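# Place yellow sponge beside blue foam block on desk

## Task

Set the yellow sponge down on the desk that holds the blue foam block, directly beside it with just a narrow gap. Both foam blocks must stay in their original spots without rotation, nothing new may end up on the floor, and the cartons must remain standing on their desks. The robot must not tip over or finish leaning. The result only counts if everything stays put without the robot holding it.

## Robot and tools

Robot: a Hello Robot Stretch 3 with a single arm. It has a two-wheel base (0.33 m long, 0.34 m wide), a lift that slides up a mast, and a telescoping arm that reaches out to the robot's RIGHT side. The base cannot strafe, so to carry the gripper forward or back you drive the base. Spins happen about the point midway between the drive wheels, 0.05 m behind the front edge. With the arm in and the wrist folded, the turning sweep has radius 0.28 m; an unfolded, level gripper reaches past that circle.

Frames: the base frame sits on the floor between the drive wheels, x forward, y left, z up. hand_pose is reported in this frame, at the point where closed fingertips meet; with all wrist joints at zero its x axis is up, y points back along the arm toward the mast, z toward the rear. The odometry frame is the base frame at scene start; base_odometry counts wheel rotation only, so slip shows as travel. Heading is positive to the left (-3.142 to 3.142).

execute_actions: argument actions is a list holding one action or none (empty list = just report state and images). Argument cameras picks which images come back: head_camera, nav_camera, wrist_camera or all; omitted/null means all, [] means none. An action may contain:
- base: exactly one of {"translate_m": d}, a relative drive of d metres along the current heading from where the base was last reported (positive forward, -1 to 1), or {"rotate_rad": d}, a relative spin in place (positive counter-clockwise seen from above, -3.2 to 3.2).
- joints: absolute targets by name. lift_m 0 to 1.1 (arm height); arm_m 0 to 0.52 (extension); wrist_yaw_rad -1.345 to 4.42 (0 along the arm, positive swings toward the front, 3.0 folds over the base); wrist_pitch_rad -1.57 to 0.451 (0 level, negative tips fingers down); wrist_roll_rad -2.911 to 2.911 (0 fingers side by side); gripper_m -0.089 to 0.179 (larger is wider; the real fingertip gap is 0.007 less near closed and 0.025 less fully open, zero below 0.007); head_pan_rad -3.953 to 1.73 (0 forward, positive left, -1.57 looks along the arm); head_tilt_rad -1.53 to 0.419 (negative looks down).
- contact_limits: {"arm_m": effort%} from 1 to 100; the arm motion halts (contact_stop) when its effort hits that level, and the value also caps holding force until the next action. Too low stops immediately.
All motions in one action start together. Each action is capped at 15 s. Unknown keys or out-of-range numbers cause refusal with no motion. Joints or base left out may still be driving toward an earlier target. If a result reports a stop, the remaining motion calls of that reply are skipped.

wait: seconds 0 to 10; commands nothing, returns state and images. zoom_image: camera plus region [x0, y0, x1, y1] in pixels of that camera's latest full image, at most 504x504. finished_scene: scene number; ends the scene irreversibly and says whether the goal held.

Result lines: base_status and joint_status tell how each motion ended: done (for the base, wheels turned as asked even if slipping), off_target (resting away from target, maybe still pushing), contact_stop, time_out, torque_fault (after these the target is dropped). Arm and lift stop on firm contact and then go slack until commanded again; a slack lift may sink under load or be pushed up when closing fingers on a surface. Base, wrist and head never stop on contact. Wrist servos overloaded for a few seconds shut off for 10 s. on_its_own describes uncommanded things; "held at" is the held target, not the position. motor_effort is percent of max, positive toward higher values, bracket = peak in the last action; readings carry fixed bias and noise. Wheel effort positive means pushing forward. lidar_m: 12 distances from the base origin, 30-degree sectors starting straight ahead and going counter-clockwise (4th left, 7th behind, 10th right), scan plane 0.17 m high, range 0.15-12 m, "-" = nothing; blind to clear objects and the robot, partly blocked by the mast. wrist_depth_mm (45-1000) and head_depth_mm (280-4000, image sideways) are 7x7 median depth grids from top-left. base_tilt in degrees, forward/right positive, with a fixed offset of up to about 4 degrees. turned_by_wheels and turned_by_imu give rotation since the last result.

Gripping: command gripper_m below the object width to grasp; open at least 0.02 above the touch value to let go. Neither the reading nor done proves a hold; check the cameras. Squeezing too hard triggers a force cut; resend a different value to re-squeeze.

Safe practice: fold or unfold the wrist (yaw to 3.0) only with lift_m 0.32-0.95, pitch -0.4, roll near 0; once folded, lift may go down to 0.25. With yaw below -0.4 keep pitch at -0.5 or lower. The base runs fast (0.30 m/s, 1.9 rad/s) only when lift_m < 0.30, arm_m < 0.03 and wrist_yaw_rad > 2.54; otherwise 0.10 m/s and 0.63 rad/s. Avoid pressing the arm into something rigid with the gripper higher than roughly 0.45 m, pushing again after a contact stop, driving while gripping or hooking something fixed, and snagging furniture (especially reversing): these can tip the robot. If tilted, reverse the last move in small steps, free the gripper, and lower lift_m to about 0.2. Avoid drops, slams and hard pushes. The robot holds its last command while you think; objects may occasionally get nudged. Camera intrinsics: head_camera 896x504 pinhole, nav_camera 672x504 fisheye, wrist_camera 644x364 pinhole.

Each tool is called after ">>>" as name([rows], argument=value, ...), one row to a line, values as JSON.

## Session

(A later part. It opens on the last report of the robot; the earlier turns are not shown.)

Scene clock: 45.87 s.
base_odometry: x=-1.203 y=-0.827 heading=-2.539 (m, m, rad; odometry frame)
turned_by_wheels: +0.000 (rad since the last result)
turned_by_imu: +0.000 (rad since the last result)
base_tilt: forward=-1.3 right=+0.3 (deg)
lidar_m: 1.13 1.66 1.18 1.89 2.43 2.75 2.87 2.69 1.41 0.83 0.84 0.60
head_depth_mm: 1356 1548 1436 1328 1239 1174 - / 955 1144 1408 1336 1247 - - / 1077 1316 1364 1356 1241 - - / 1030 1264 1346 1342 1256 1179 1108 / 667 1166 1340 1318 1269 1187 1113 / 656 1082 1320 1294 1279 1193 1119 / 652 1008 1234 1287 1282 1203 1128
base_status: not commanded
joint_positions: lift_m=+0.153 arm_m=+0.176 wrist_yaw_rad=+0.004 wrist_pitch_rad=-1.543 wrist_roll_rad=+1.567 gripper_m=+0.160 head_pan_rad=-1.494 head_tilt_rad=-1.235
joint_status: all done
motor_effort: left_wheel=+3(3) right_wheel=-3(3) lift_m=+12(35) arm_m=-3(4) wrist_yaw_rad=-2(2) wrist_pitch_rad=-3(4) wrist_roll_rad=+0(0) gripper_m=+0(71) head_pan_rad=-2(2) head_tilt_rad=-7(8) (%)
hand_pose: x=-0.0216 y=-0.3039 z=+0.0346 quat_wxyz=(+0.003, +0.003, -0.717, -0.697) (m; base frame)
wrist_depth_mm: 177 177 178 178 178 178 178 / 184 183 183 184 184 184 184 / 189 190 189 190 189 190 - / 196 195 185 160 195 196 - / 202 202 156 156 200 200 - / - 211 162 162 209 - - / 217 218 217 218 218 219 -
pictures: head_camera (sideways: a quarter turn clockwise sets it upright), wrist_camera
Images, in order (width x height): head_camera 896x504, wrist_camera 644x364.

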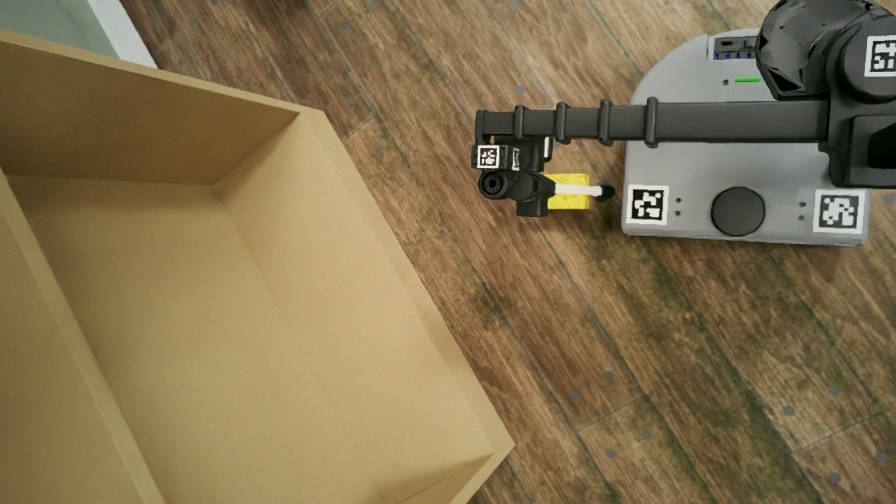

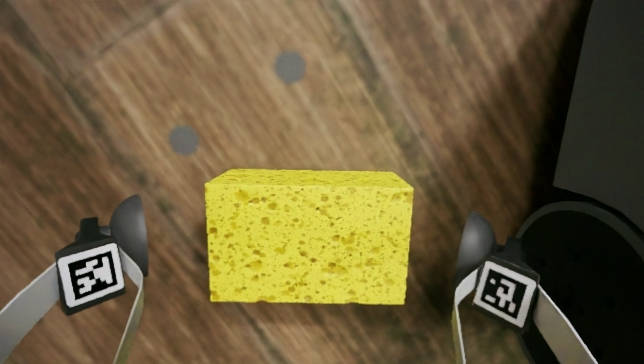

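>>> execute_actions([
  {"joints":{"lift_m":0.128,"gripper_m":0.135}},
], cameras=["wrist_camera"])

Scene clock: 47.43 s.
base_odometry: x=-1.203 y=-0.827 heading=-2.539 (m, m, rad; odometry frame)
turned_by_wheels: +0.000 (rad since the last result)
turned_by_imu: +0.000 (rad since the last result)
base_tilt: forward=-1.4 right=+0.4 (deg)
lidar_m: 1.14 1.65 1.18 1.90 2.43 2.75 2.87 2.68 1.41 0.83 0.84 0.60
head_depth_mm: 1357 1549 1434 1328 1235 1169 - / 951 1142 1409 1339 1244 - - / 1078 1319 1368 1357 1236 - - / 1033 1266 1344 1348 1261 1178 1104 / 667 1165 1334 1326 1266 1184 1113 / 655 1081 1322 1297 1277 1193 1121 / 653 1008 1231 1285 1289 1198 1128
base_status: not commanded
joint_positions: lift_m=+0.129 arm_m=+0.176 wrist_yaw_rad=+0.004 wrist_pitch_rad=-1.546 wrist_roll_rad=+1.567 gripper_m=+0.135 head_pan_rad=-1.494 head_tilt_rad=-1.235
joint_status: all done
motor_effort: left_wheel=+3(3) right_wheel=-3(3) lift_m=+11(14) arm_m=-3(3) wrist_yaw_rad=-2(3) wrist_pitch_rad=-1(4) wrist_roll_rad=+0(1) gripper_m=+0(92) head_pan_rad=-3(1) head_tilt_rad=-8(7) (%)
hand_pose: x=-0.0216 y=-0.3031 z=+0.0107 quat_wxyz=(+0.003, +0.003, -0.715, -0.699) (m; base frame)
wrist_depth_mm: 155 156 156 156 156 156 156 / 160 161 161 161 161 161 162 / 165 166 166 165 167 166 167 / 171 171 157 159 170 173 173 / 177 176 131 130 131 177 - / 183 186 135 136 136 - - / 192 191 191 191 191 193 -
pictures: wrist_camera
Images, in order (width x height): wrist_camera 644x364.

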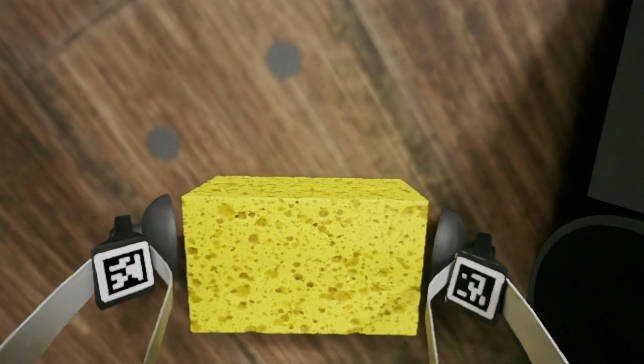

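>>> execute_actions([
  {"joints":{"gripper_m":0.07}},
], cameras=["wrist_camera"])

>>> execute_actions([
  {"joints":{"lift_m":0.35,"wrist_roll_rad":0.0,"head_pan_rad":0.9,"head_tilt_rad":-0.5}},
])

Scene clock: 49.17 s.
base_odometry: x=-1.203 y=-0.827 heading=-2.539 (m, m, rad; odometry frame)
turned_by_wheels: +0.000 (rad since the last result)
turned_by_imu: +0.000 (rad since the last result)
base_tilt: forward=-1.4 right=+0.4 (deg)
lidar_m: 1.14 1.65 1.18 1.90 2.42 2.75 2.86 2.68 1.42 0.83 0.84 0.60
head_depth_mm: 1363 1548 1434 1328 1237 1168 - / 953 1147 1407 1342 1244 - - / 1080 1319 1369 1359 1240 - - / 1031 1271 1344 1342 1262 1181 1100 / 670 1168 1345 1322 1266 1185 1115 / 657 1081 1322 1295 1275 1193 1122 / 654 1005 1238 1285 1282 1199 1129
base_status: not commanded
joint_positions: lift_m=+0.129 arm_m=+0.176 wrist_yaw_rad=+0.004 wrist_pitch_rad=-1.556 wrist_roll_rad=+1.567 gripper_m=+0.071 head_pan_rad=-1.494 head_tilt_rad=-1.235
joint_status: all done
motor_effort: left_wheel=+3(3) right_wheel=-1(3) lift_m=+9(10) arm_m=-3(4) wrist_yaw_rad=-2(2) wrist_pitch_rad=+3(4) wrist_roll_rad=+1(0) gripper_m=-23(98) head_pan_rad=-2(3) head_tilt_rad=-7(8) (%)
hand_pose: x=-0.0216 y=-0.3005 z=+0.0109 quat_wxyz=(+0.003, +0.003, -0.712, -0.702) (m; base frame)
wrist_depth_mm: 156 156 157 157 157 158 158 / 161 161 162 163 163 163 164 / 166 166 167 168 169 169 169 / 171 172 156 158 172 174 175 / 178 177 132 132 133 180 - / 183 186 137 137 138 186 - / 192 191 192 193 194 195 -
pictures: wrist_camera
Images, in order (width x height): wrist_camera 644x364.

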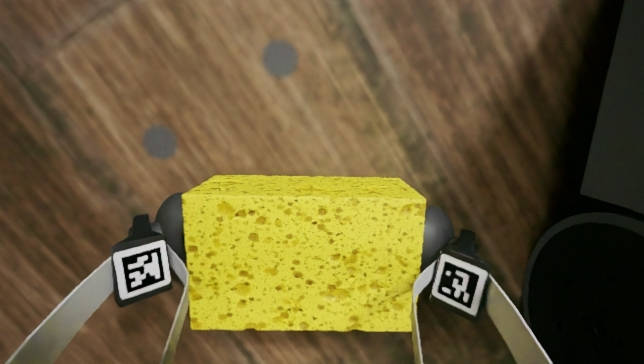

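Scene clock: 52.03 s.
base_odometry: x=-1.203 y=-0.827 heading=-2.539 (m, m, rad; odometry frame)
turned_by_wheels: +0.000 (rad since the last result)
turned_by_imu: +0.000 (rad since the last result)
base_tilt: forward=-1.3 right=+0.4 (deg)
lidar_m: 1.14 1.65 1.18 1.89 2.43 2.75 2.87 2.69 1.41 0.83 0.84 0.60
head_depth_mm: 1343 1437 1553 1693 1835 1600 1329 / 1370 1486 1579 1665 1893 1614 1336 / 1411 1516 1627 1261 1046 1531 1342 / 1448 1567 1679 1277 1865 1634 1345 / 1492 1613 1750 1208 1937 1652 1361 / 1533 1664 1793 1167 1973 1667 1370 / 1576 1722 1850 1207 2066 1675 1380
base_status: not commanded
joint_positions: lift_m=+0.349 arm_m=+0.176 wrist_yaw_rad=-0.003 wrist_pitch_rad=-1.549 wrist_roll_rad=+0.004 gripper_m=+0.071 head_pan_rad=+0.893 head_tilt_rad=-0.507
joint_status: all done
motor_effort: left_wheel=+3(3) right_wheel=-3(3) lift_m=+41(43) arm_m=-3(3) wrist_yaw_rad=+2(4) wrist_pitch_rad=-1(3) wrist_roll_rad=-2(8) gripper_m=-19(23) head_pan_rad=+2(37) head_tilt_rad=+3(30) (%)
hand_pose: x=-0.0216 y=-0.3027 z=+0.2313 quat_wxyz=(+0.504, +0.493, -0.507, -0.497) (m; base frame)
wrist_depth_mm: 355 356 356 360 360 362 362 / 365 365 367 369 371 371 373 / 379 379 378 381 380 381 386 / 389 389 156 159 391 397 400 / 404 400 127 128 129 414 410 / 415 421 131 132 133 429 430 / 431 429 135 135 136 440 448
pictures: head_camera (sideways: a quarter turn clockwise sets it upright), nav_camera (sideways: a quarter turn counterclockwise sets it upright), wrist_camera
Images, in order (width x height): head_camera 896x504, nav_camera 672x504, wrist_camera 644x364.

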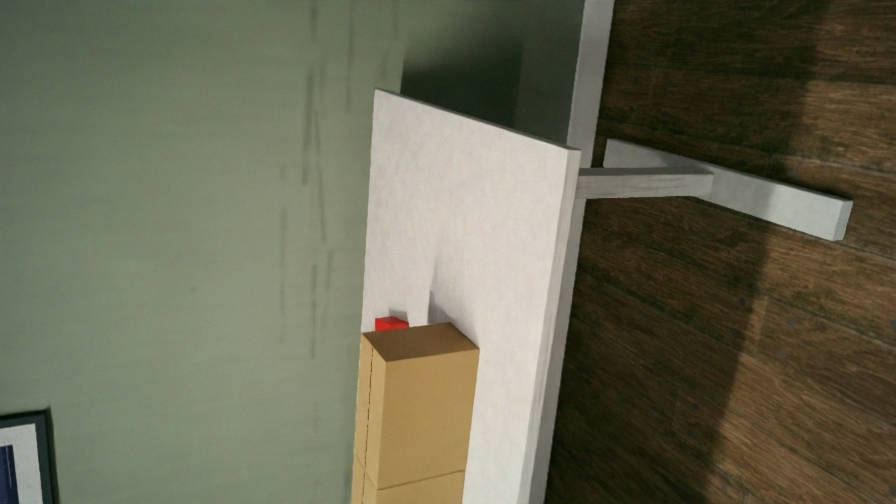

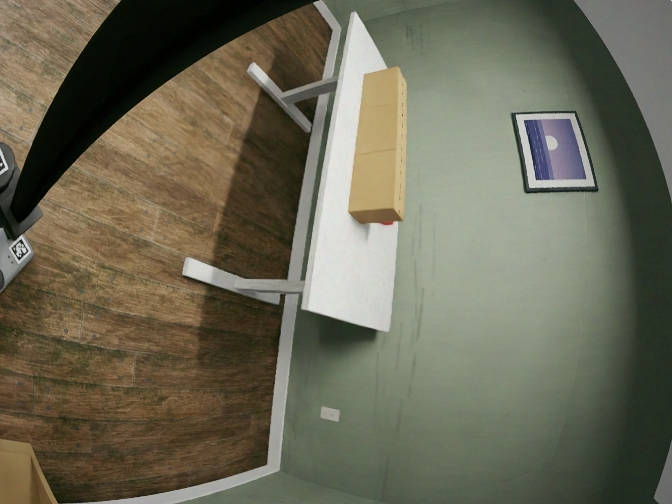

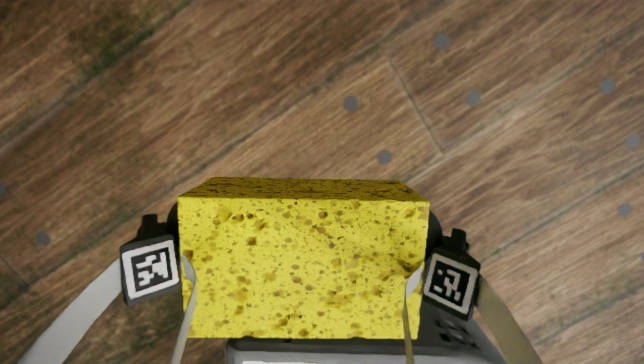

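>>> execute_actions([
  {"base":{"rotate_rad":1.0},"joints":{"wrist_pitch_rad":-0.4,"arm_m":0.0,"gripper_m":0.055,"head_pan_rad":0.0,"head_tilt_rad":-0.6}},
], cameras=["wrist_camera"])

>>> execute_actions([
  {"base":{"rotate_rad":1.2},"joints":{"wrist_yaw_rad":2.62}},
], cameras=["wrist_camera"])

>>> execute_actions([
  {"base":{"rotate_rad":0.76},"joints":{"lift_m":0.285}},
])

Scene clock: 60.40 s.
base_odometry: x=-1.203 y=-0.827 heading=-1.539 (m, m, rad; odometry frame)
turned_by_wheels: +1.000 (rad since the last result)
turned_by_imu: +1.014 (rad since the last result)
base_tilt: forward=-1.3 right=+0.3 (deg)
lidar_m: 1.18 1.90 2.43 2.74 2.87 2.68 1.49 0.83 0.84 0.60 1.10 1.65
head_depth_mm: 1355 1476 1506 1735 1810 1489 1261 / 1407 1531 1523 1062 1672 1488 1266 / 1454 1597 1547 1081 1851 1505 1278 / 1514 1661 1387 1141 1863 1525 1279 / 1574 1737 1186 1205 1891 1528 1287 / 1645 1811 1249 1291 1925 1542 1293 / 1718 1915 1311 2214 1935 1549 1309
base_status: done
joint_positions: lift_m=+0.349 arm_m=+0.000 wrist_yaw_rad=-0.002 wrist_pitch_rad=-0.420 wrist_roll_rad=+0.002 gripper_m=+0.063 head_pan_rad=+0.007 head_tilt_rad=-0.592
joint_status: gripper_m off_target (ended at +0.063, target +0.055); the others done
on_its_own: gripper_m is held at +0.062, not at your +0.055, by its stall guard, which is not easing now
motor_effort: left_wheel=-5(8) right_wheel=+3(6) lift_m=+42(41) arm_m=-3(4) wrist_yaw_rad=+2(3) wrist_pitch_rad=+10(10) wrist_roll_rad=-2(2) gripper_m=-23(89) head_pan_rad=-2(38) head_tilt_rad=-4(9) (%)
hand_pose: x=-0.0220 y=-0.3693 z=+0.3615 quat_wxyz=(+0.691, +0.147, -0.692, -0.149) (m; base frame)
wrist_depth_mm: 887 760 674 613 496 479 436 / - 852 756 673 547 507 466 / 928 909 830 751 610 547 498 / 740 755 156 160 621 604 544 / 611 656 127 127 128 538 552 / 532 508 131 131 133 459 457 / 466 465 452 136 471 464 414
pictures: wrist_camera
Images, in order (width x height): wrist_camera 644x364.

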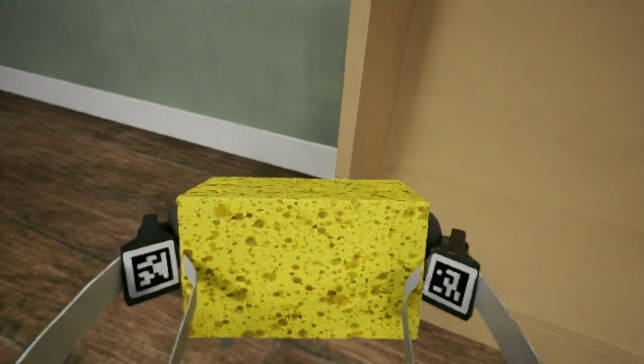

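Scene clock: 63.23 s.
base_odometry: x=-1.203 y=-0.827 heading=-0.340 (m, m, rad; odometry frame)
turned_by_wheels: +1.200 (rad since the last result)
turned_by_imu: +1.216 (rad since the last result)
base_tilt: forward=-1.3 right=+0.3 (deg)
lidar_m: 2.43 2.75 3.05 2.68 0.83 0.87 0.60 0.60 1.27 1.18 1.72 1.90
head_depth_mm: 2409 2623 2864 2369 1814 1492 1255 / 2431 2630 2865 2411 1840 1493 1270 / 2436 2658 2930 2409 1852 1510 1277 / 2428 2577 2910 2427 1865 1518 1283 / 2388 2689 2920 2493 1894 1532 1286 / 2436 2686 2960 2508 1906 1546 1293 / 2450 2043 3002 2543 1926 1554 1305
base_status: done
joint_positions: lift_m=+0.349 arm_m=+0.000 wrist_yaw_rad=+2.616 wrist_pitch_rad=-0.420 wrist_roll_rad=+0.002 gripper_m=+0.063 head_pan_rad=+0.007 head_tilt_rad=-0.592
joint_status: all done
on_its_own: gripper_m is held at +0.062, not at your +0.055, by its stall guard, which is not easing now
motor_effort: left_wheel=-5(8) right_wheel=+2(5) lift_m=+42(41) arm_m=-3(3) wrist_yaw_rad=+3(4) wrist_pitch_rad=+10(10) wrist_roll_rad=-2(2) gripper_m=-23(23) head_pan_rad=-3(3) head_tilt_rad=-5(3) (%)
hand_pose: x=+0.0912 y=+0.0487 z=+0.3616 quat_wxyz=(+0.322, +0.707, -0.037, +0.629) (m; base frame)
wrist_depth_mm: - - - - - - - / - - - - - - - / 788 943 - - - - - / 744 757 157 159 809 825 829 / 621 650 127 128 128 672 695 / 550 507 132 132 133 571 575 / - 483 135 137 466 489 502
pictures: wrist_camera
Images, in order (width x height): wrist_camera 644x364.

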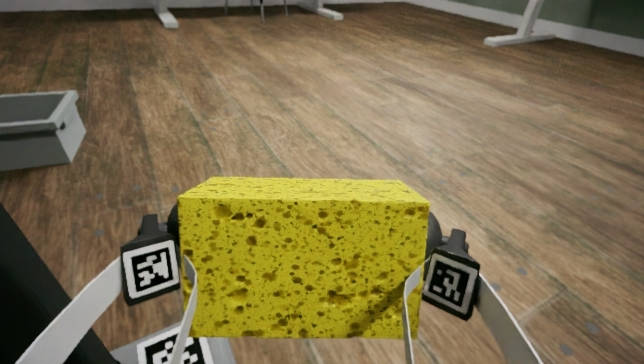

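Scene clock: 65.33 s.
base_odometry: x=-1.203 y=-0.827 heading=+0.420 (m, m, rad; odometry frame)
turned_by_wheels: +0.760 (rad since the last result)
turned_by_imu: +0.770 (rad since the last result)
base_tilt: forward=-1.4 right=+0.3 (deg)
lidar_m: 2.76 2.68 1.75 0.83 0.84 0.60 1.02 1.65 1.18 1.90 2.89 2.43
head_depth_mm: 2745 2979 2987 2363 1821 1487 1253 / 2992 3217 3329 2395 1834 1490 1264 / 3230 3532 3428 2409 1851 1510 1276 / 3504 3827 3474 2444 1883 1517 1280 / 3307 3563 3581 2466 1882 1532 1294 / 3130 3266 3337 2501 1908 1541 1293 / 2858 3059 3217 2541 1925 1557 1309
base_status: done
joint_positions: lift_m=+0.286 arm_m=+0.000 wrist_yaw_rad=+2.616 wrist_pitch_rad=-0.419 wrist_roll_rad=+0.002 gripper_m=+0.063 head_pan_rad=+0.007 head_tilt_rad=-0.593
joint_status: all done
on_its_own: gripper_m is held at +0.062, not at your +0.055, by its stall guard, which is not easing now
motor_effort: left_wheel=-4(9) right_wheel=+3(6) lift_m=+12(36) arm_m=-3(3) wrist_yaw_rad=+3(3) wrist_pitch_rad=+10(10) wrist_roll_rad=-1(2) gripper_m=-23(23) head_pan_rad=-3(3) head_tilt_rad=-4(3) (%)
hand_pose: x=+0.0912 y=+0.0488 z=+0.2980 quat_wxyz=(+0.322, +0.707, -0.037, +0.629) (m; base frame)
wrist_depth_mm: 714 - - - - - - / 774 - - - - - - / 637 772 863 890 913 927 968 / 617 659 156 160 699 727 735 / 547 568 127 127 128 589 608 / 478 - 131 132 133 499 505 / - - 135 137 403 433 440
pictures: head_camera (sideways: a quarter turn clockwise sets it upright), nav_camera (sideways: a quarter turn counterclockwise sets it upright), wrist_camera
Images, in order (width x height): head_camera 896x504, nav_camera 672x504, wrist_camera 644x364.

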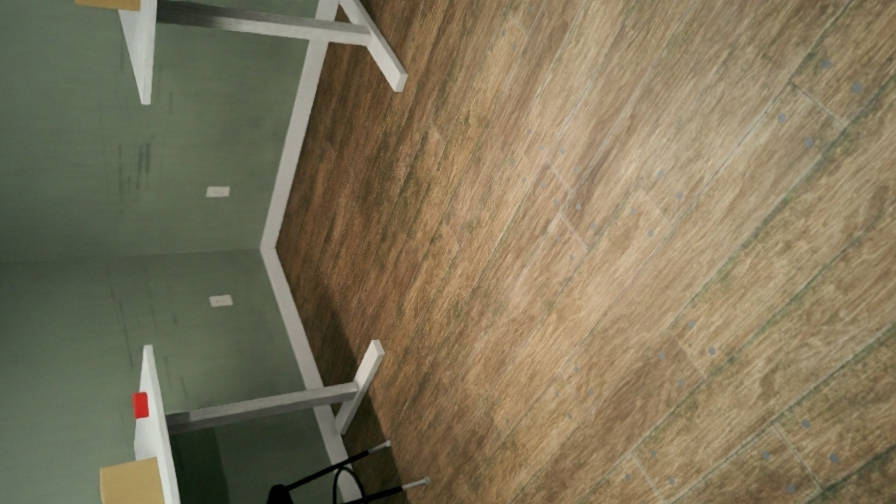

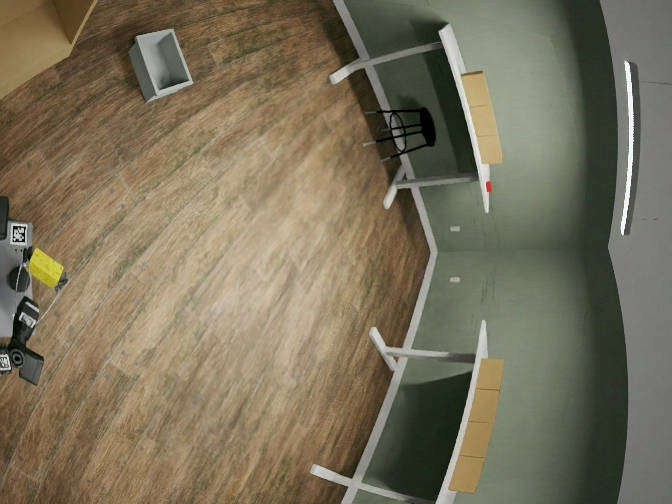

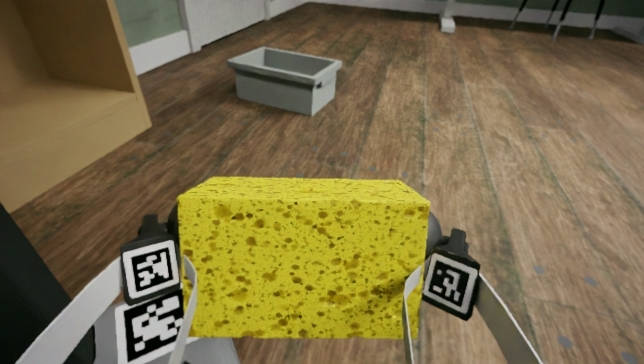

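>>> execute_actions([
  {"base":{"translate_m":1.0}},
], cameras=[])

>>> execute_actions([
  {"base":{"translate_m":1.0},"joints":{"head_tilt_rad":-0.8}},
], cameras=["nav_camera","head_camera"])

Scene clock: 71.07 s.
base_odometry: x=-0.290 y=-0.419 heading=+0.420 (m, m, rad; odometry frame)
turned_by_wheels: +0.000 (rad since the last result)
turned_by_imu: +0.002 (rad since the last result)
base_tilt: forward=-1.3 right=+0.3 (deg)
lidar_m: 2.51 1.75 2.00 1.83 1.60 1.28 1.55 1.91 2.04 2.52 1.81 1.80
head_depth_mm: 2085 2232 2421 2346 1825 1486 1252 / 2243 2430 2681 2385 1832 1493 1261 / 2427 2653 2939 2416 1856 1508 1271 / 2661 2928 3142 2457 1876 1522 1278 / 2587 2783 2980 2478 1878 1531 1284 / 2399 2541 2749 2507 1923 1537 1301 / 2218 2309 2506 2344 1923 1563 1306
base_status: done
joint_positions: lift_m=+0.286 arm_m=+0.000 wrist_yaw_rad=+2.617 wrist_pitch_rad=-0.419 wrist_roll_rad=+0.002 gripper_m=+0.063 head_pan_rad=+0.007 head_tilt_rad=-0.593
joint_status: not commanded
on_its_own: gripper_m is held at +0.062, not at your +0.055, by its stall guard, which is not easing now
motor_effort: left_wheel=-5(8) right_wheel=+3(8) lift_m=+12(12) arm_m=-3(3) wrist_yaw_rad=+3(3) wrist_pitch_rad=+9(10) wrist_roll_rad=-2(2) gripper_m=-23(23) head_pan_rad=-2(4) head_tilt_rad=-4(3) (%)
hand_pose: x=+0.0911 y=+0.0488 z=+0.2981 quat_wxyz=(+0.322, +0.707, -0.037, +0.629) (m; base frame)
wrist_depth_mm: - - - - - - - / - - - - - - - / 813 824 860 877 892 932 963 / 646 663 156 160 705 716 739 / 542 562 127 127 128 583 597 / 474 - 131 132 132 502 504 / - - 135 137 403 431 437
pictures: none
No camera images: the call's "cameras" was empty. Leave "cameras" out to get every camera's image.

Scene clock: 76.07 s.
base_odometry: x=+0.623 y=-0.012 heading=+0.420 (m, m, rad; odometry frame)
turned_by_wheels: +0.000 (rad since the last result)
turned_by_imu: +0.002 (rad since the last result)
base_tilt: forward=-1.4 right=+0.4 (deg)
lidar_m: 1.69 1.25 1.14 1.67 2.29 2.14 2.54 2.82 2.59 1.63 0.98 1.46
head_depth_mm: 1427 1576 1754 1823 1514 1312 1148 / 1547 1718 1954 1822 1531 1313 1156 / 1687 1887 2118 1856 1545 1328 1161 / 1842 2117 2260 1883 1559 1336 1171 / 1864 2064 2234 1877 1566 1344 1177 / 1723 1889 2098 1903 1585 1357 1186 / 1599 1744 1916 1922 1592 1361 1191
base_status: done
joint_positions: lift_m=+0.286 arm_m=+0.000 wrist_yaw_rad=+2.617 wrist_pitch_rad=-0.419 wrist_roll_rad=+0.002 gripper_m=+0.063 head_pan_rad=+0.007 head_tilt_rad=-0.791
joint_status: all done
on_its_own: gripper_m is held at +0.062, not at your +0.055, by its stall guard, which is not easing now
motor_effort: left_wheel=-5(8) right_wheel=+3(7) lift_m=+12(12) arm_m=-3(4) wrist_yaw_rad=+3(3) wrist_pitch_rad=+9(10) wrist_roll_rad=-2(2) gripper_m=-23(23) head_pan_rad=-3(3) head_tilt_rad=-4(22) (%)
hand_pose: x=+0.0911 y=+0.0489 z=+0.2981 quat_wxyz=(+0.322, +0.707, -0.037, +0.629) (m; base frame)
wrist_depth_mm: - - - - - - - / - - - - - - - / 809 828 846 866 900 932 965 / 649 653 156 160 705 722 742 / 537 565 127 128 128 595 602 / 479 - 132 132 132 503 505 / - - 135 137 404 429 438
pictures: head_camera (sideways: a quarter turn clockwise sets it upright), nav_camera (sideways: a quarter turn counterclockwise sets it upright)
Images, in order (width x height): head_camera 896x504, nav_camera 672x504.

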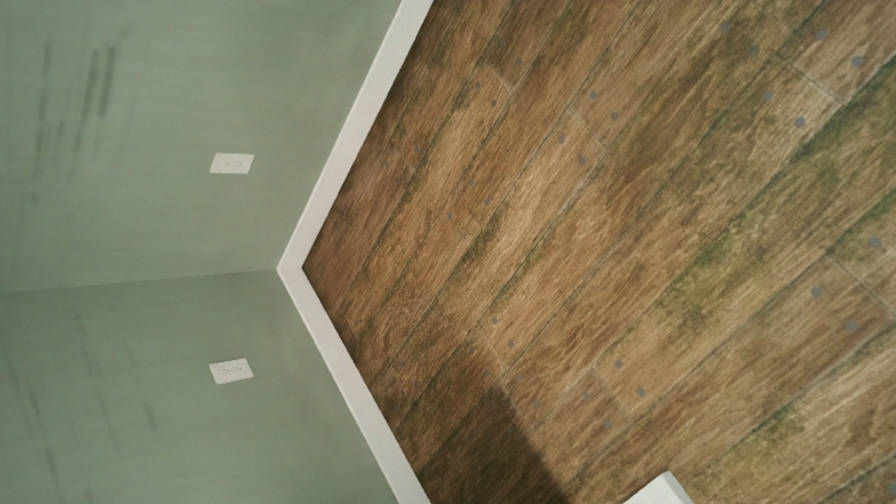

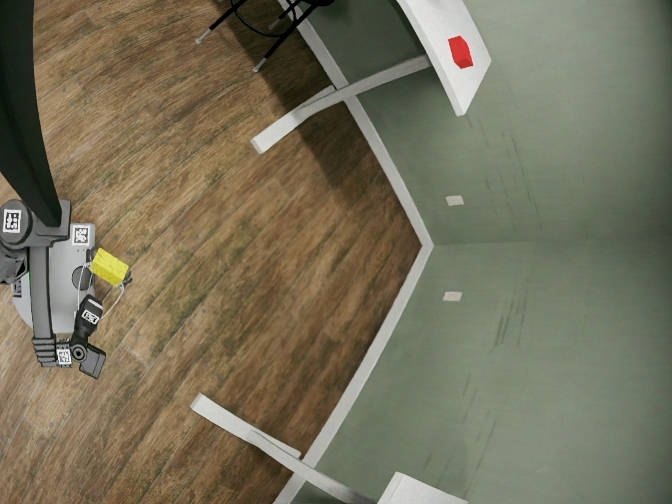

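>>> execute_actions([
  {"base":{"translate_m":1.0},"joints":{"head_tilt_rad":-0.3,"head_pan_rad":-2.1}},
], cameras=["nav_camera","head_camera"])

Scene clock: 81.73 s.
base_odometry: x=+1.536 y=+0.396 heading=+0.419 (m, m, rad; odometry frame)
turned_by_wheels: +0.000 (rad since the last result)
turned_by_imu: +0.002 (rad since the last result)
base_tilt: forward=-1.3 right=+0.3 (deg)
lidar_m: 0.87 1.00 1.00 0.78 1.06 2.99 3.45 3.35 0.79 0.87 0.75 0.75
head_depth_mm: 3162 3295 3406 1257 763 1862 1573 / 3226 3413 3492 865 773 1941 1585 / 3245 3392 3327 1104 785 1958 1594 / 2293 2322 2338 1336 793 877 936 / 1752 1766 1784 1369 804 1690 1569 / 1411 1419 1435 1343 865 1483 1485 / 1180 1193 1201 1178 881 1234 1246
base_status: done
joint_positions: lift_m=+0.286 arm_m=+0.000 wrist_yaw_rad=+2.617 wrist_pitch_rad=-0.419 wrist_roll_rad=+0.002 gripper_m=+0.063 head_pan_rad=-2.093 head_tilt_rad=-0.310
joint_status: all done
on_its_own: gripper_m is held at +0.062, not at your +0.055, by its stall guard, which is not easing now
motor_effort: left_wheel=-5(9) right_wheel=+2(7) lift_m=+12(12) arm_m=-3(3) wrist_yaw_rad=+3(3) wrist_pitch_rad=+10(10) wrist_roll_rad=-2(2) gripper_m=-23(22) head_pan_rad=-4(39) head_tilt_rad=+4(30) (%)
hand_pose: x=+0.0911 y=+0.0489 z=+0.2981 quat_wxyz=(+0.322, +0.707, -0.037, +0.629) (m; base frame)
wrist_depth_mm: - - - 921 863 813 773 / - 915 - - 940 884 821 / 801 764 862 875 902 900 875 / 619 662 157 159 708 718 735 / 537 558 127 127 129 592 601 / 467 - 131 132 133 499 500 / - - 135 137 405 432 441
pictures: head_camera (sideways: a quarter turn clockwise sets it upright), nav_camera (sideways: a quarter turn counterclockwise sets it upright)
Images, in order (width x height): head_camera 896x504, nav_camera 672x504.

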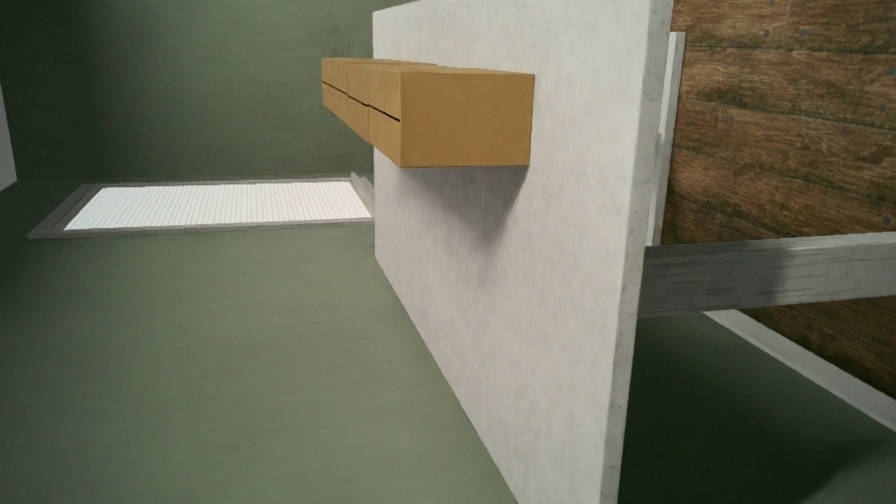

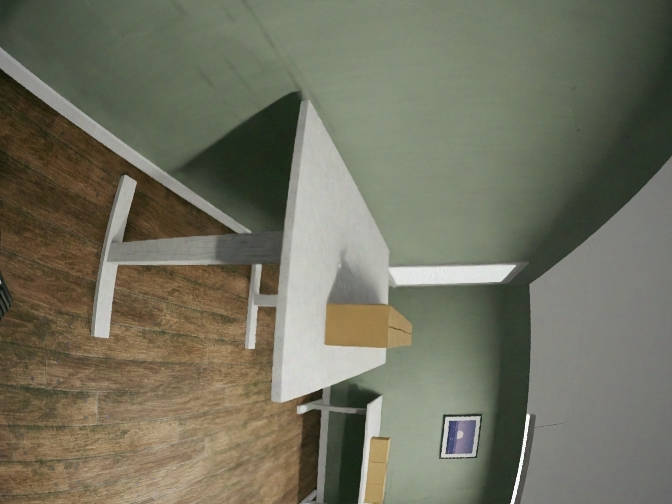

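>>> execute_actions([
  {"base":{"translate_m":0.45},"joints":{"head_tilt_rad":-0.3,"head_pan_rad":-2.35}},
], cameras=["head_camera"])

>>> execute_actions([
  {"joints":{"head_tilt_rad":-0.3,"head_pan_rad":-3.95}},
], cameras=["nav_camera","head_camera"])

Scene clock: 86.17 s.
base_odometry: x=+1.947 y=+0.579 heading=+0.419 (m, m, rad; odometry frame)
turned_by_wheels: +0.000 (rad since the last result)
turned_by_imu: +0.001 (rad since the last result)
base_tilt: forward=-1.3 right=+0.3 (deg)
lidar_m: 0.50 0.68 0.68 0.79 1.27 3.31 3.55 1.06 0.87 0.50 0.43 0.43
head_depth_mm: 3509 3713 3784 1172 2605 2006 1572 / 3552 3706 3793 1171 2667 2016 1578 / 3551 3710 3892 1313 1119 1189 1257 / 3574 3760 3893 1336 2725 2049 1604 / 2684 2673 2548 1371 2110 1988 1620 / 1663 1617 1564 1342 1390 1457 1424 / 1181 1158 1131 1110 1085 1079 1063
base_status: done
joint_positions: lift_m=+0.286 arm_m=+0.000 wrist_yaw_rad=+2.617 wrist_pitch_rad=-0.419 wrist_roll_rad=+0.002 gripper_m=+0.063 head_pan_rad=-2.343 head_tilt_rad=-0.309
joint_status: all done
on_its_own: gripper_m is held at +0.062, not at your +0.055, by its stall guard, which is not easing now
motor_effort: left_wheel=-5(11) right_wheel=+3(7) lift_m=+12(11) arm_m=-3(3) wrist_yaw_rad=+2(3) wrist_pitch_rad=+10(10) wrist_roll_rad=-2(2) gripper_m=-23(23) head_pan_rad=-3(19) head_tilt_rad=+3(4) (%)
hand_pose: x=+0.0911 y=+0.0489 z=+0.2981 quat_wxyz=(+0.322, +0.707, -0.037, +0.629) (m; base frame)
wrist_depth_mm: 813 737 685 653 602 568 530 / 907 825 762 712 653 612 567 / 789 829 800 767 705 664 579 / 644 659 156 160 705 696 561 / 537 559 127 128 128 599 515 / 473 - 131 132 132 503 479 / - - 135 137 404 433 427
pictures: head_camera (sideways: a quarter turn clockwise sets it upright)
Images, in order (width x height): head_camera 896x504.

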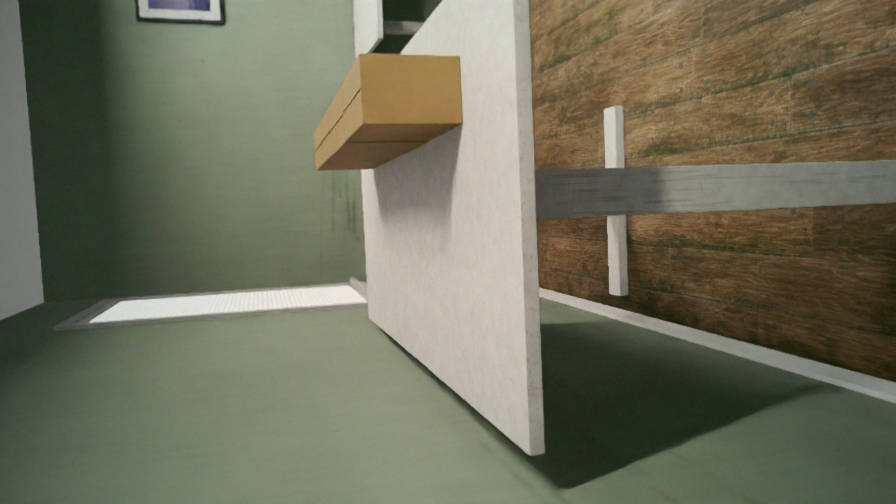

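Scene clock: 87.47 s.
base_odometry: x=+1.947 y=+0.579 heading=+0.419 (m, m, rad; odometry frame)
turned_by_wheels: +0.000 (rad since the last result)
turned_by_imu: +0.000 (rad since the last result)
base_tilt: forward=-1.4 right=+0.3 (deg)
lidar_m: 0.50 0.68 0.68 0.79 1.27 3.32 3.52 1.06 0.87 0.50 0.43 0.43
head_depth_mm: - - - - - - - / - - - - - - - / 2894 3024 3153 1129 920 1952 1592 / 2929 3025 3196 1341 959 2057 1601 / 2921 3064 3187 3339 2487 2079 1611 / 2913 3048 3174 3361 2972 2091 1631 / 2931 3084 3164 3421 3003 2108 1636
base_status: not commanded
joint_positions: lift_m=+0.286 arm_m=+0.000 wrist_yaw_rad=+2.617 wrist_pitch_rad=-0.419 wrist_roll_rad=+0.002 gripper_m=+0.063 head_pan_rad=-3.943 head_tilt_rad=-0.309
joint_status: all done
on_its_own: gripper_m is held at +0.062, not at your +0.055, by its stall guard, which is not easing now
motor_effort: left_wheel=-5(5) right_wheel=+2(2) lift_m=+12(13) arm_m=-3(3) wrist_yaw_rad=+2(3) wrist_pitch_rad=+9(10) wrist_roll_rad=-2(2) gripper_m=-23(23) head_pan_rad=-4(39) head_tilt_rad=+4(3) (%)
hand_pose: x=+0.0911 y=+0.0489 z=+0.2981 quat_wxyz=(+0.322, +0.707, -0.037, +0.629) (m; base frame)
wrist_depth_mm: 826 742 695 637 610 565 528 / 901 834 757 708 658 609 569 / 785 826 811 766 710 668 585 / 648 664 156 159 711 696 556 / 538 559 127 127 128 594 514 / 474 - 132 132 133 500 474 / - - 135 137 405 427 429
pictures: head_camera (sideways: a quarter turn clockwise sets it upright), nav_camera (sideways: a quarter turn counterclockwise sets it upright)
Images, in order (width x height): head_camera 896x504, nav_camera 672x504.

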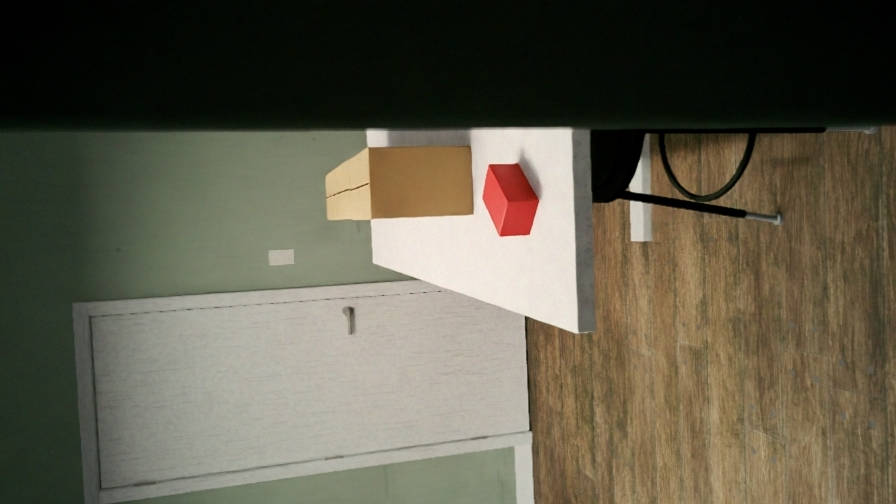

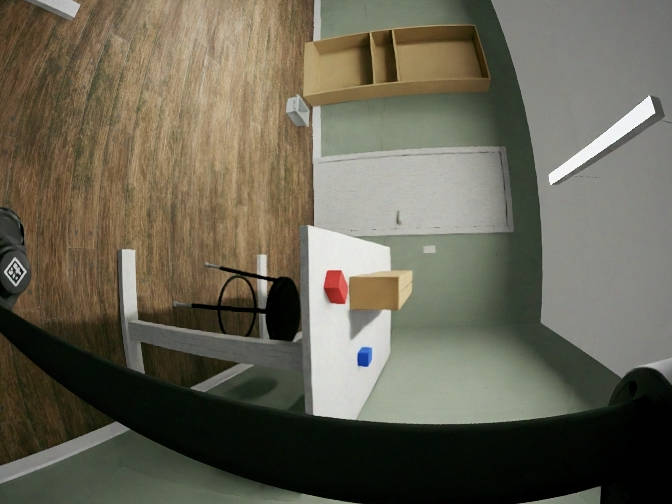

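>>> execute_actions([
  {"base":{"rotate_rad":-1.39},"joints":{"head_tilt_rad":-0.35,"head_pan_rad":-2.75}},
], cameras=["nav_camera","head_camera"])

Scene clock: 92.93 s.
base_odometry: x=+1.947 y=+0.579 heading=-0.971 (m, m, rad; odometry frame)
turned_by_wheels: -1.390 (rad since the last result)
turned_by_imu: -1.407 (rad since the last result)
base_tilt: forward=-1.3 right=+0.4 (deg)
lidar_m: 0.46 0.43 0.44 0.56 0.68 0.69 0.89 0.91 3.37 4.01 1.06 0.68
head_depth_mm: 1238 1285 1341 1111 1436 1530 1475 / 1535 1617 1695 1127 1790 1849 1528 / 2022 2152 2131 1149 976 1044 1120 / 2874 3034 3154 1175 1437 1873 1526 / 2893 3060 3109 1130 1482 1904 1559 / 2876 2999 3101 1224 902 2002 1565 / 2774 2933 3051 3223 2493 2002 1582
base_status: done
joint_positions: lift_m=+0.286 arm_m=+0.000 wrist_yaw_rad=+2.617 wrist_pitch_rad=-0.419 wrist_roll_rad=+0.002 gripper_m=+0.063 head_pan_rad=-2.757 head_tilt_rad=-0.346
joint_status: all done
on_its_own: gripper_m is held at +0.062, not at your +0.055, by its stall guard, which is not easing now
motor_effort: left_wheel=+4(12) right_wheel=-3(6) lift_m=+12(11) arm_m=-3(3) wrist_yaw_rad=+3(2) wrist_pitch_rad=+10(10) wrist_roll_rad=-2(2) gripper_m=-23(23) head_pan_rad=+2(38) head_tilt_rad=-2(8) (%)
hand_pose: x=+0.0911 y=+0.0489 z=+0.2981 quat_wxyz=(+0.322, +0.707, -0.037, +0.629) (m; base frame)
wrist_depth_mm: 607 565 494 432 386 347 318 / 630 637 552 475 418 374 336 / 647 708 603 518 455 403 363 / 620 653 156 160 467 439 392 / 540 563 127 128 128 467 420 / 474 - 132 132 133 488 452 / - - 135 137 404 428 434
pictures: head_camera (sideways: a quarter turn clockwise sets it upright), nav_camera (sideways: a quarter turn counterclockwise sets it upright)
Images, in order (width x height): head_camera 896x504, nav_camera 672x504.

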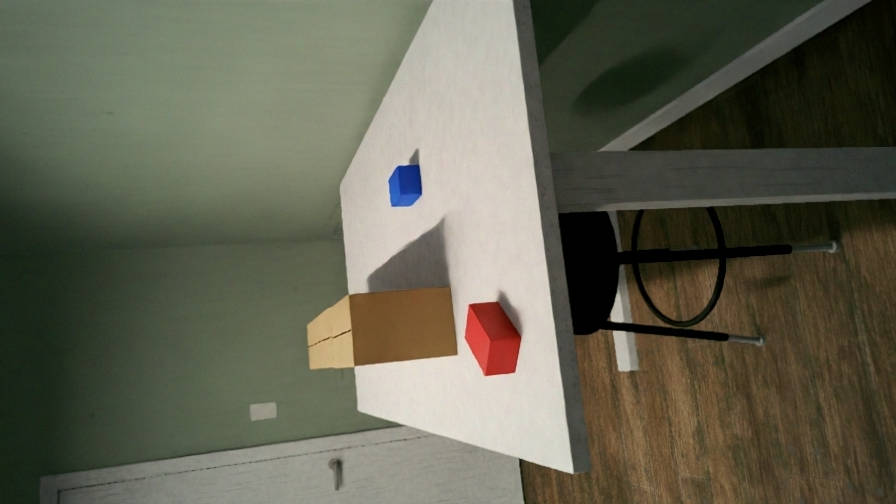

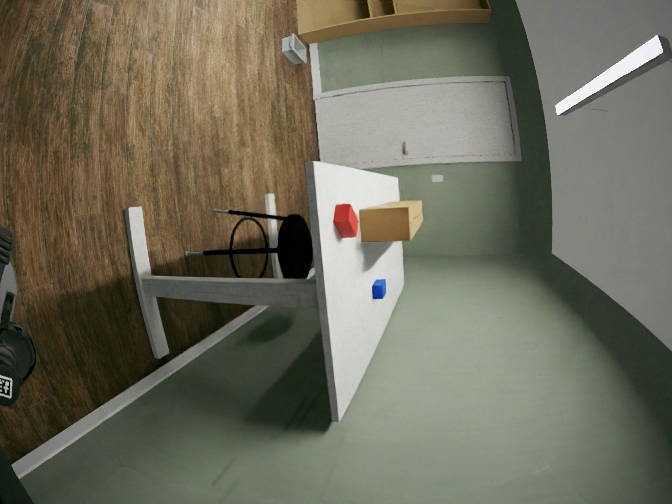

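>>> execute_actions([
  {"base":{"rotate_rad":0.07},"joints":{"lift_m":0.5}},
], cameras=[])

>>> execute_actions([
  {"base":{"translate_m":-0.5},"joints":{"lift_m":1.1,"wrist_pitch_rad":-1.55,"head_tilt_rad":-0.9,"head_pan_rad":-2.6}},
])

Scene clock: 100.20 s.
base_odometry: x=+1.947 y=+0.579 heading=-0.901 (m, m, rad; odometry frame)
turned_by_wheels: +0.070 (rad since the last result)
turned_by_imu: +0.071 (rad since the last result)
base_tilt: forward=-1.3 right=+0.3 (deg)
lidar_m: 0.45 0.43 0.45 0.60 0.68 0.70 0.92 0.91 3.43 4.20 1.06 0.63
head_depth_mm: 1444 1497 1551 1110 1603 1721 1521 / 1864 1955 1941 1129 971 1051 1123 / 2647 2825 2734 1151 984 1802 1492 / 2914 3067 3134 1141 1459 1901 1542 / 2900 3041 3115 1142 2331 1968 1557 / 2847 2982 3159 3206 2369 1978 1574 / 2772 2926 3092 3274 2782 2009 1577
base_status: done
joint_positions: lift_m=+0.499 arm_m=+0.000 wrist_yaw_rad=+2.617 wrist_pitch_rad=-0.419 wrist_roll_rad=+0.002 gripper_m=+0.063 head_pan_rad=-2.757 head_tilt_rad=-0.346
joint_status: all done
on_its_own: gripper_m is held at +0.062, not at your +0.055, by its stall guard, which is not easing now
motor_effort: left_wheel=-4(5) right_wheel=+2(4) lift_m=+42(43) arm_m=-3(3) wrist_yaw_rad=+2(2) wrist_pitch_rad=+10(10) wrist_roll_rad=-2(2) gripper_m=-23(22) head_pan_rad=+3(3) head_tilt_rad=-4(2) (%)
hand_pose: x=+0.0911 y=+0.0489 z=+0.5118 quat_wxyz=(+0.322, +0.707, -0.037, +0.629) (m; base frame)
wrist_depth_mm: 583 627 515 444 383 345 310 / 607 687 568 484 415 365 330 / 637 754 644 532 452 397 352 / 666 802 156 159 472 428 378 / 706 801 127 127 128 462 404 / 710 663 131 132 133 500 438 / - 618 594 136 597 572 480
pictures: none
No camera images: the call's "cameras" was empty. Leave "cameras" out to get every camera's image.

Scene clock: 106.47 s.
base_odometry: x=+1.637 y=+0.971 heading=-0.901 (m, m, rad; odometry frame)
turned_by_wheels: +0.000 (rad since the last result)
turned_by_imu: -0.001 (rad since the last result)
base_tilt: forward=-1.2 right=+0.3 (deg)
lidar_m: 0.89 0.86 0.61 0.44 0.42 0.43 0.59 0.46 2.99 3.88 2.59 1.25
head_depth_mm: 826 630 509 1312 1396 1220 1113 / 802 639 515 463 1433 1221 1140 / 823 647 521 467 1378 1201 1152 / 871 656 526 472 913 1209 1142 / 805 666 532 476 1468 1274 1140 / 636 673 538 482 1468 - 1128 / 637 683 527 486 1525 - 1106
base_status: done
joint_positions: lift_m=+1.097 arm_m=+0.000 wrist_yaw_rad=+2.617 wrist_pitch_rad=-1.545 wrist_roll_rad=+0.002 gripper_m=+0.063 head_pan_rad=-2.607 head_tilt_rad=-0.888
joint_status: all done
joint sent to its limit — the command would take lift_m past its upper limit, so that joint was sent only as far as its limit.
on_its_own: gripper_m is held at +0.062, not at your +0.055, by its stall guard, which is not easing now
motor_effort: left_wheel=-4(8) right_wheel=+2(1) lift_m=+42(43) arm_m=-3(3) wrist_yaw_rad=+3(2) wrist_pitch_rad=-3(7) wrist_roll_rad=-2(1) gripper_m=-23(23) head_pan_rad=+3(15) head_tilt_rad=-6(30) (%)
hand_pose: x=-0.0299 y=-0.1604 z=+0.9788 quat_wxyz=(+0.609, +0.617, +0.345, +0.360) (m; base frame)
wrist_depth_mm: 597 805 - - - - - / 661 924 - - - - - / 734 - - - - - - / 809 - 156 159 - - - / 931 - 127 128 129 - - / - 535 132 132 132 - - / - 463 - 137 - - -
pictures: head_camera (sideways: a quarter turn clockwise sets it upright), nav_camera (sideways: a quarter turn counterclockwise sets it upright), wrist_camera
Images, in order (width x height): head_camera 896x504, nav_camera 672x504, wrist_camera 644x364.

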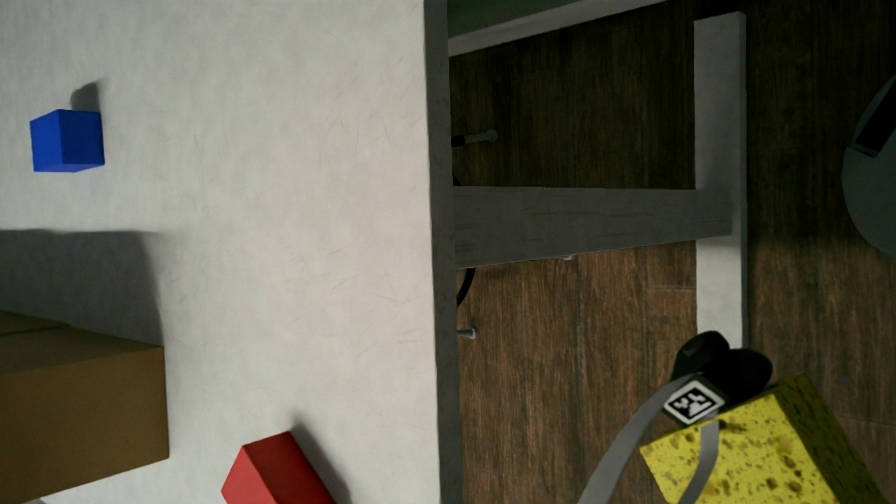

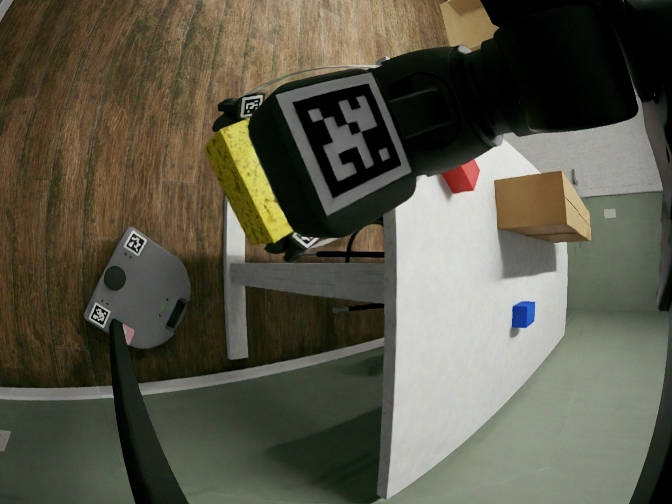

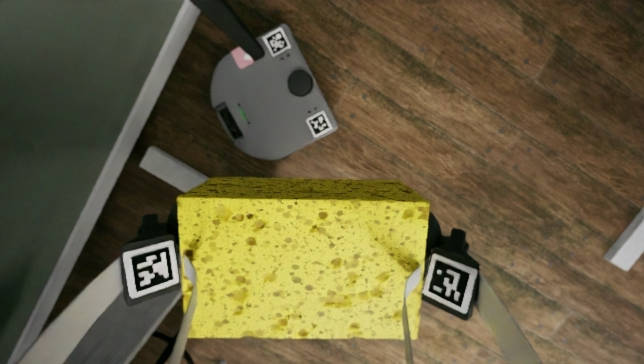

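>>> execute_actions([
  {"base":{"translate_m":-0.14},"joints":{"wrist_roll_rad":1.3}},
], cameras=["head_camera","wrist_camera"])

Scene clock: 110.80 s.
base_odometry: x=+1.550 y=+1.080 heading=-0.901 (m, m, rad; odometry frame)
turned_by_wheels: +0.000 (rad since the last result)
turned_by_imu: +0.000 (rad since the last result)
base_tilt: forward=-1.3 right=+0.4 (deg)
lidar_m: 1.02 0.98 0.50 0.36 0.35 0.36 0.48 0.34 0.35 3.82 2.69 1.43
head_depth_mm: 825 630 509 426 383 1205 1112 / 841 640 515 430 385 1258 1121 / 858 647 520 434 383 1266 1128 / 872 657 526 438 384 883 1119 / 884 666 531 442 386 1236 1126 / 784 671 537 446 390 1290 1131 / 562 613 543 450 393 1334 -
base_status: done
joint_positions: lift_m=+1.097 arm_m=+0.000 wrist_yaw_rad=+2.617 wrist_pitch_rad=-1.545 wrist_roll_rad=+1.296 gripper_m=+0.063 head_pan_rad=-2.607 head_tilt_rad=-0.889
joint_status: all done
on_its_own: gripper_m is held at +0.062, not at your +0.055, by its stall guard, which is not easing now
motor_effort: left_wheel=-4(8) right_wheel=+2(3) lift_m=+43(41) arm_m=-3(3) wrist_yaw_rad=+2(3) wrist_pitch_rad=-2(2) wrist_roll_rad=+0(0) gripper_m=-23(23) head_pan_rad=+4(4) head_tilt_rad=-5(6) (%)
hand_pose: x=-0.0301 y=-0.1605 z=+0.9788 quat_wxyz=(+0.693, +0.710, -0.092, -0.084) (m; base frame)
wrist_depth_mm: - - - - - - - / 912 - - - - - - / 792 - - - - - - / 679 898 133 142 - - 203 / 587 - 127 128 128 - 198 / 533 652 131 132 132 204 205 / 473 576 671 137 211 211 212
pictures: head_camera (sideways: a quarter turn clockwise sets it upright), wrist_camera
Images, in order (width x height): head_camera 896x504, wrist_camera 644x364.

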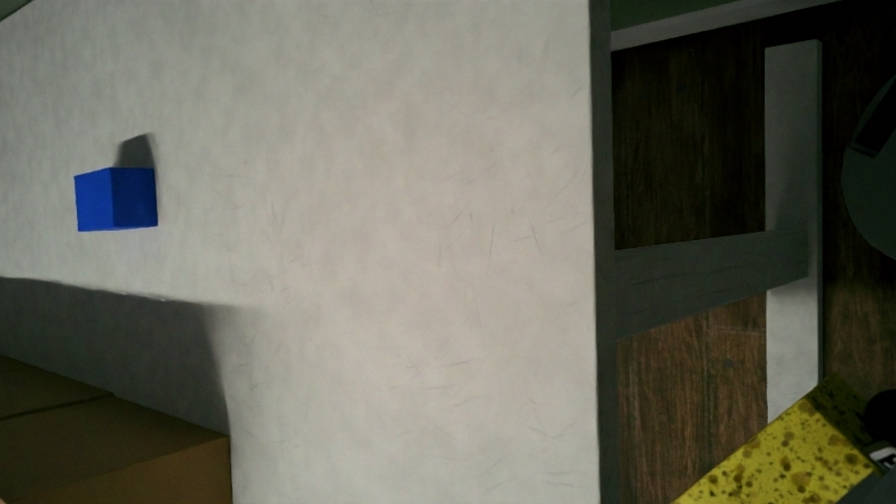

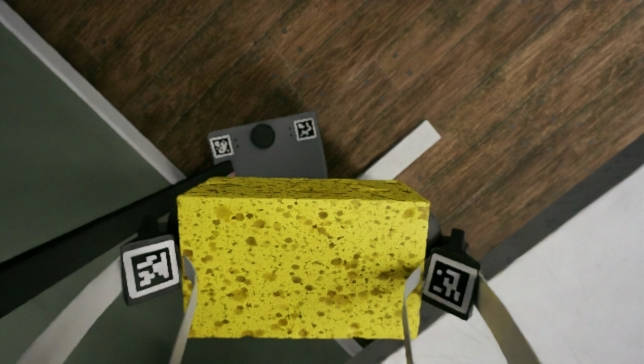

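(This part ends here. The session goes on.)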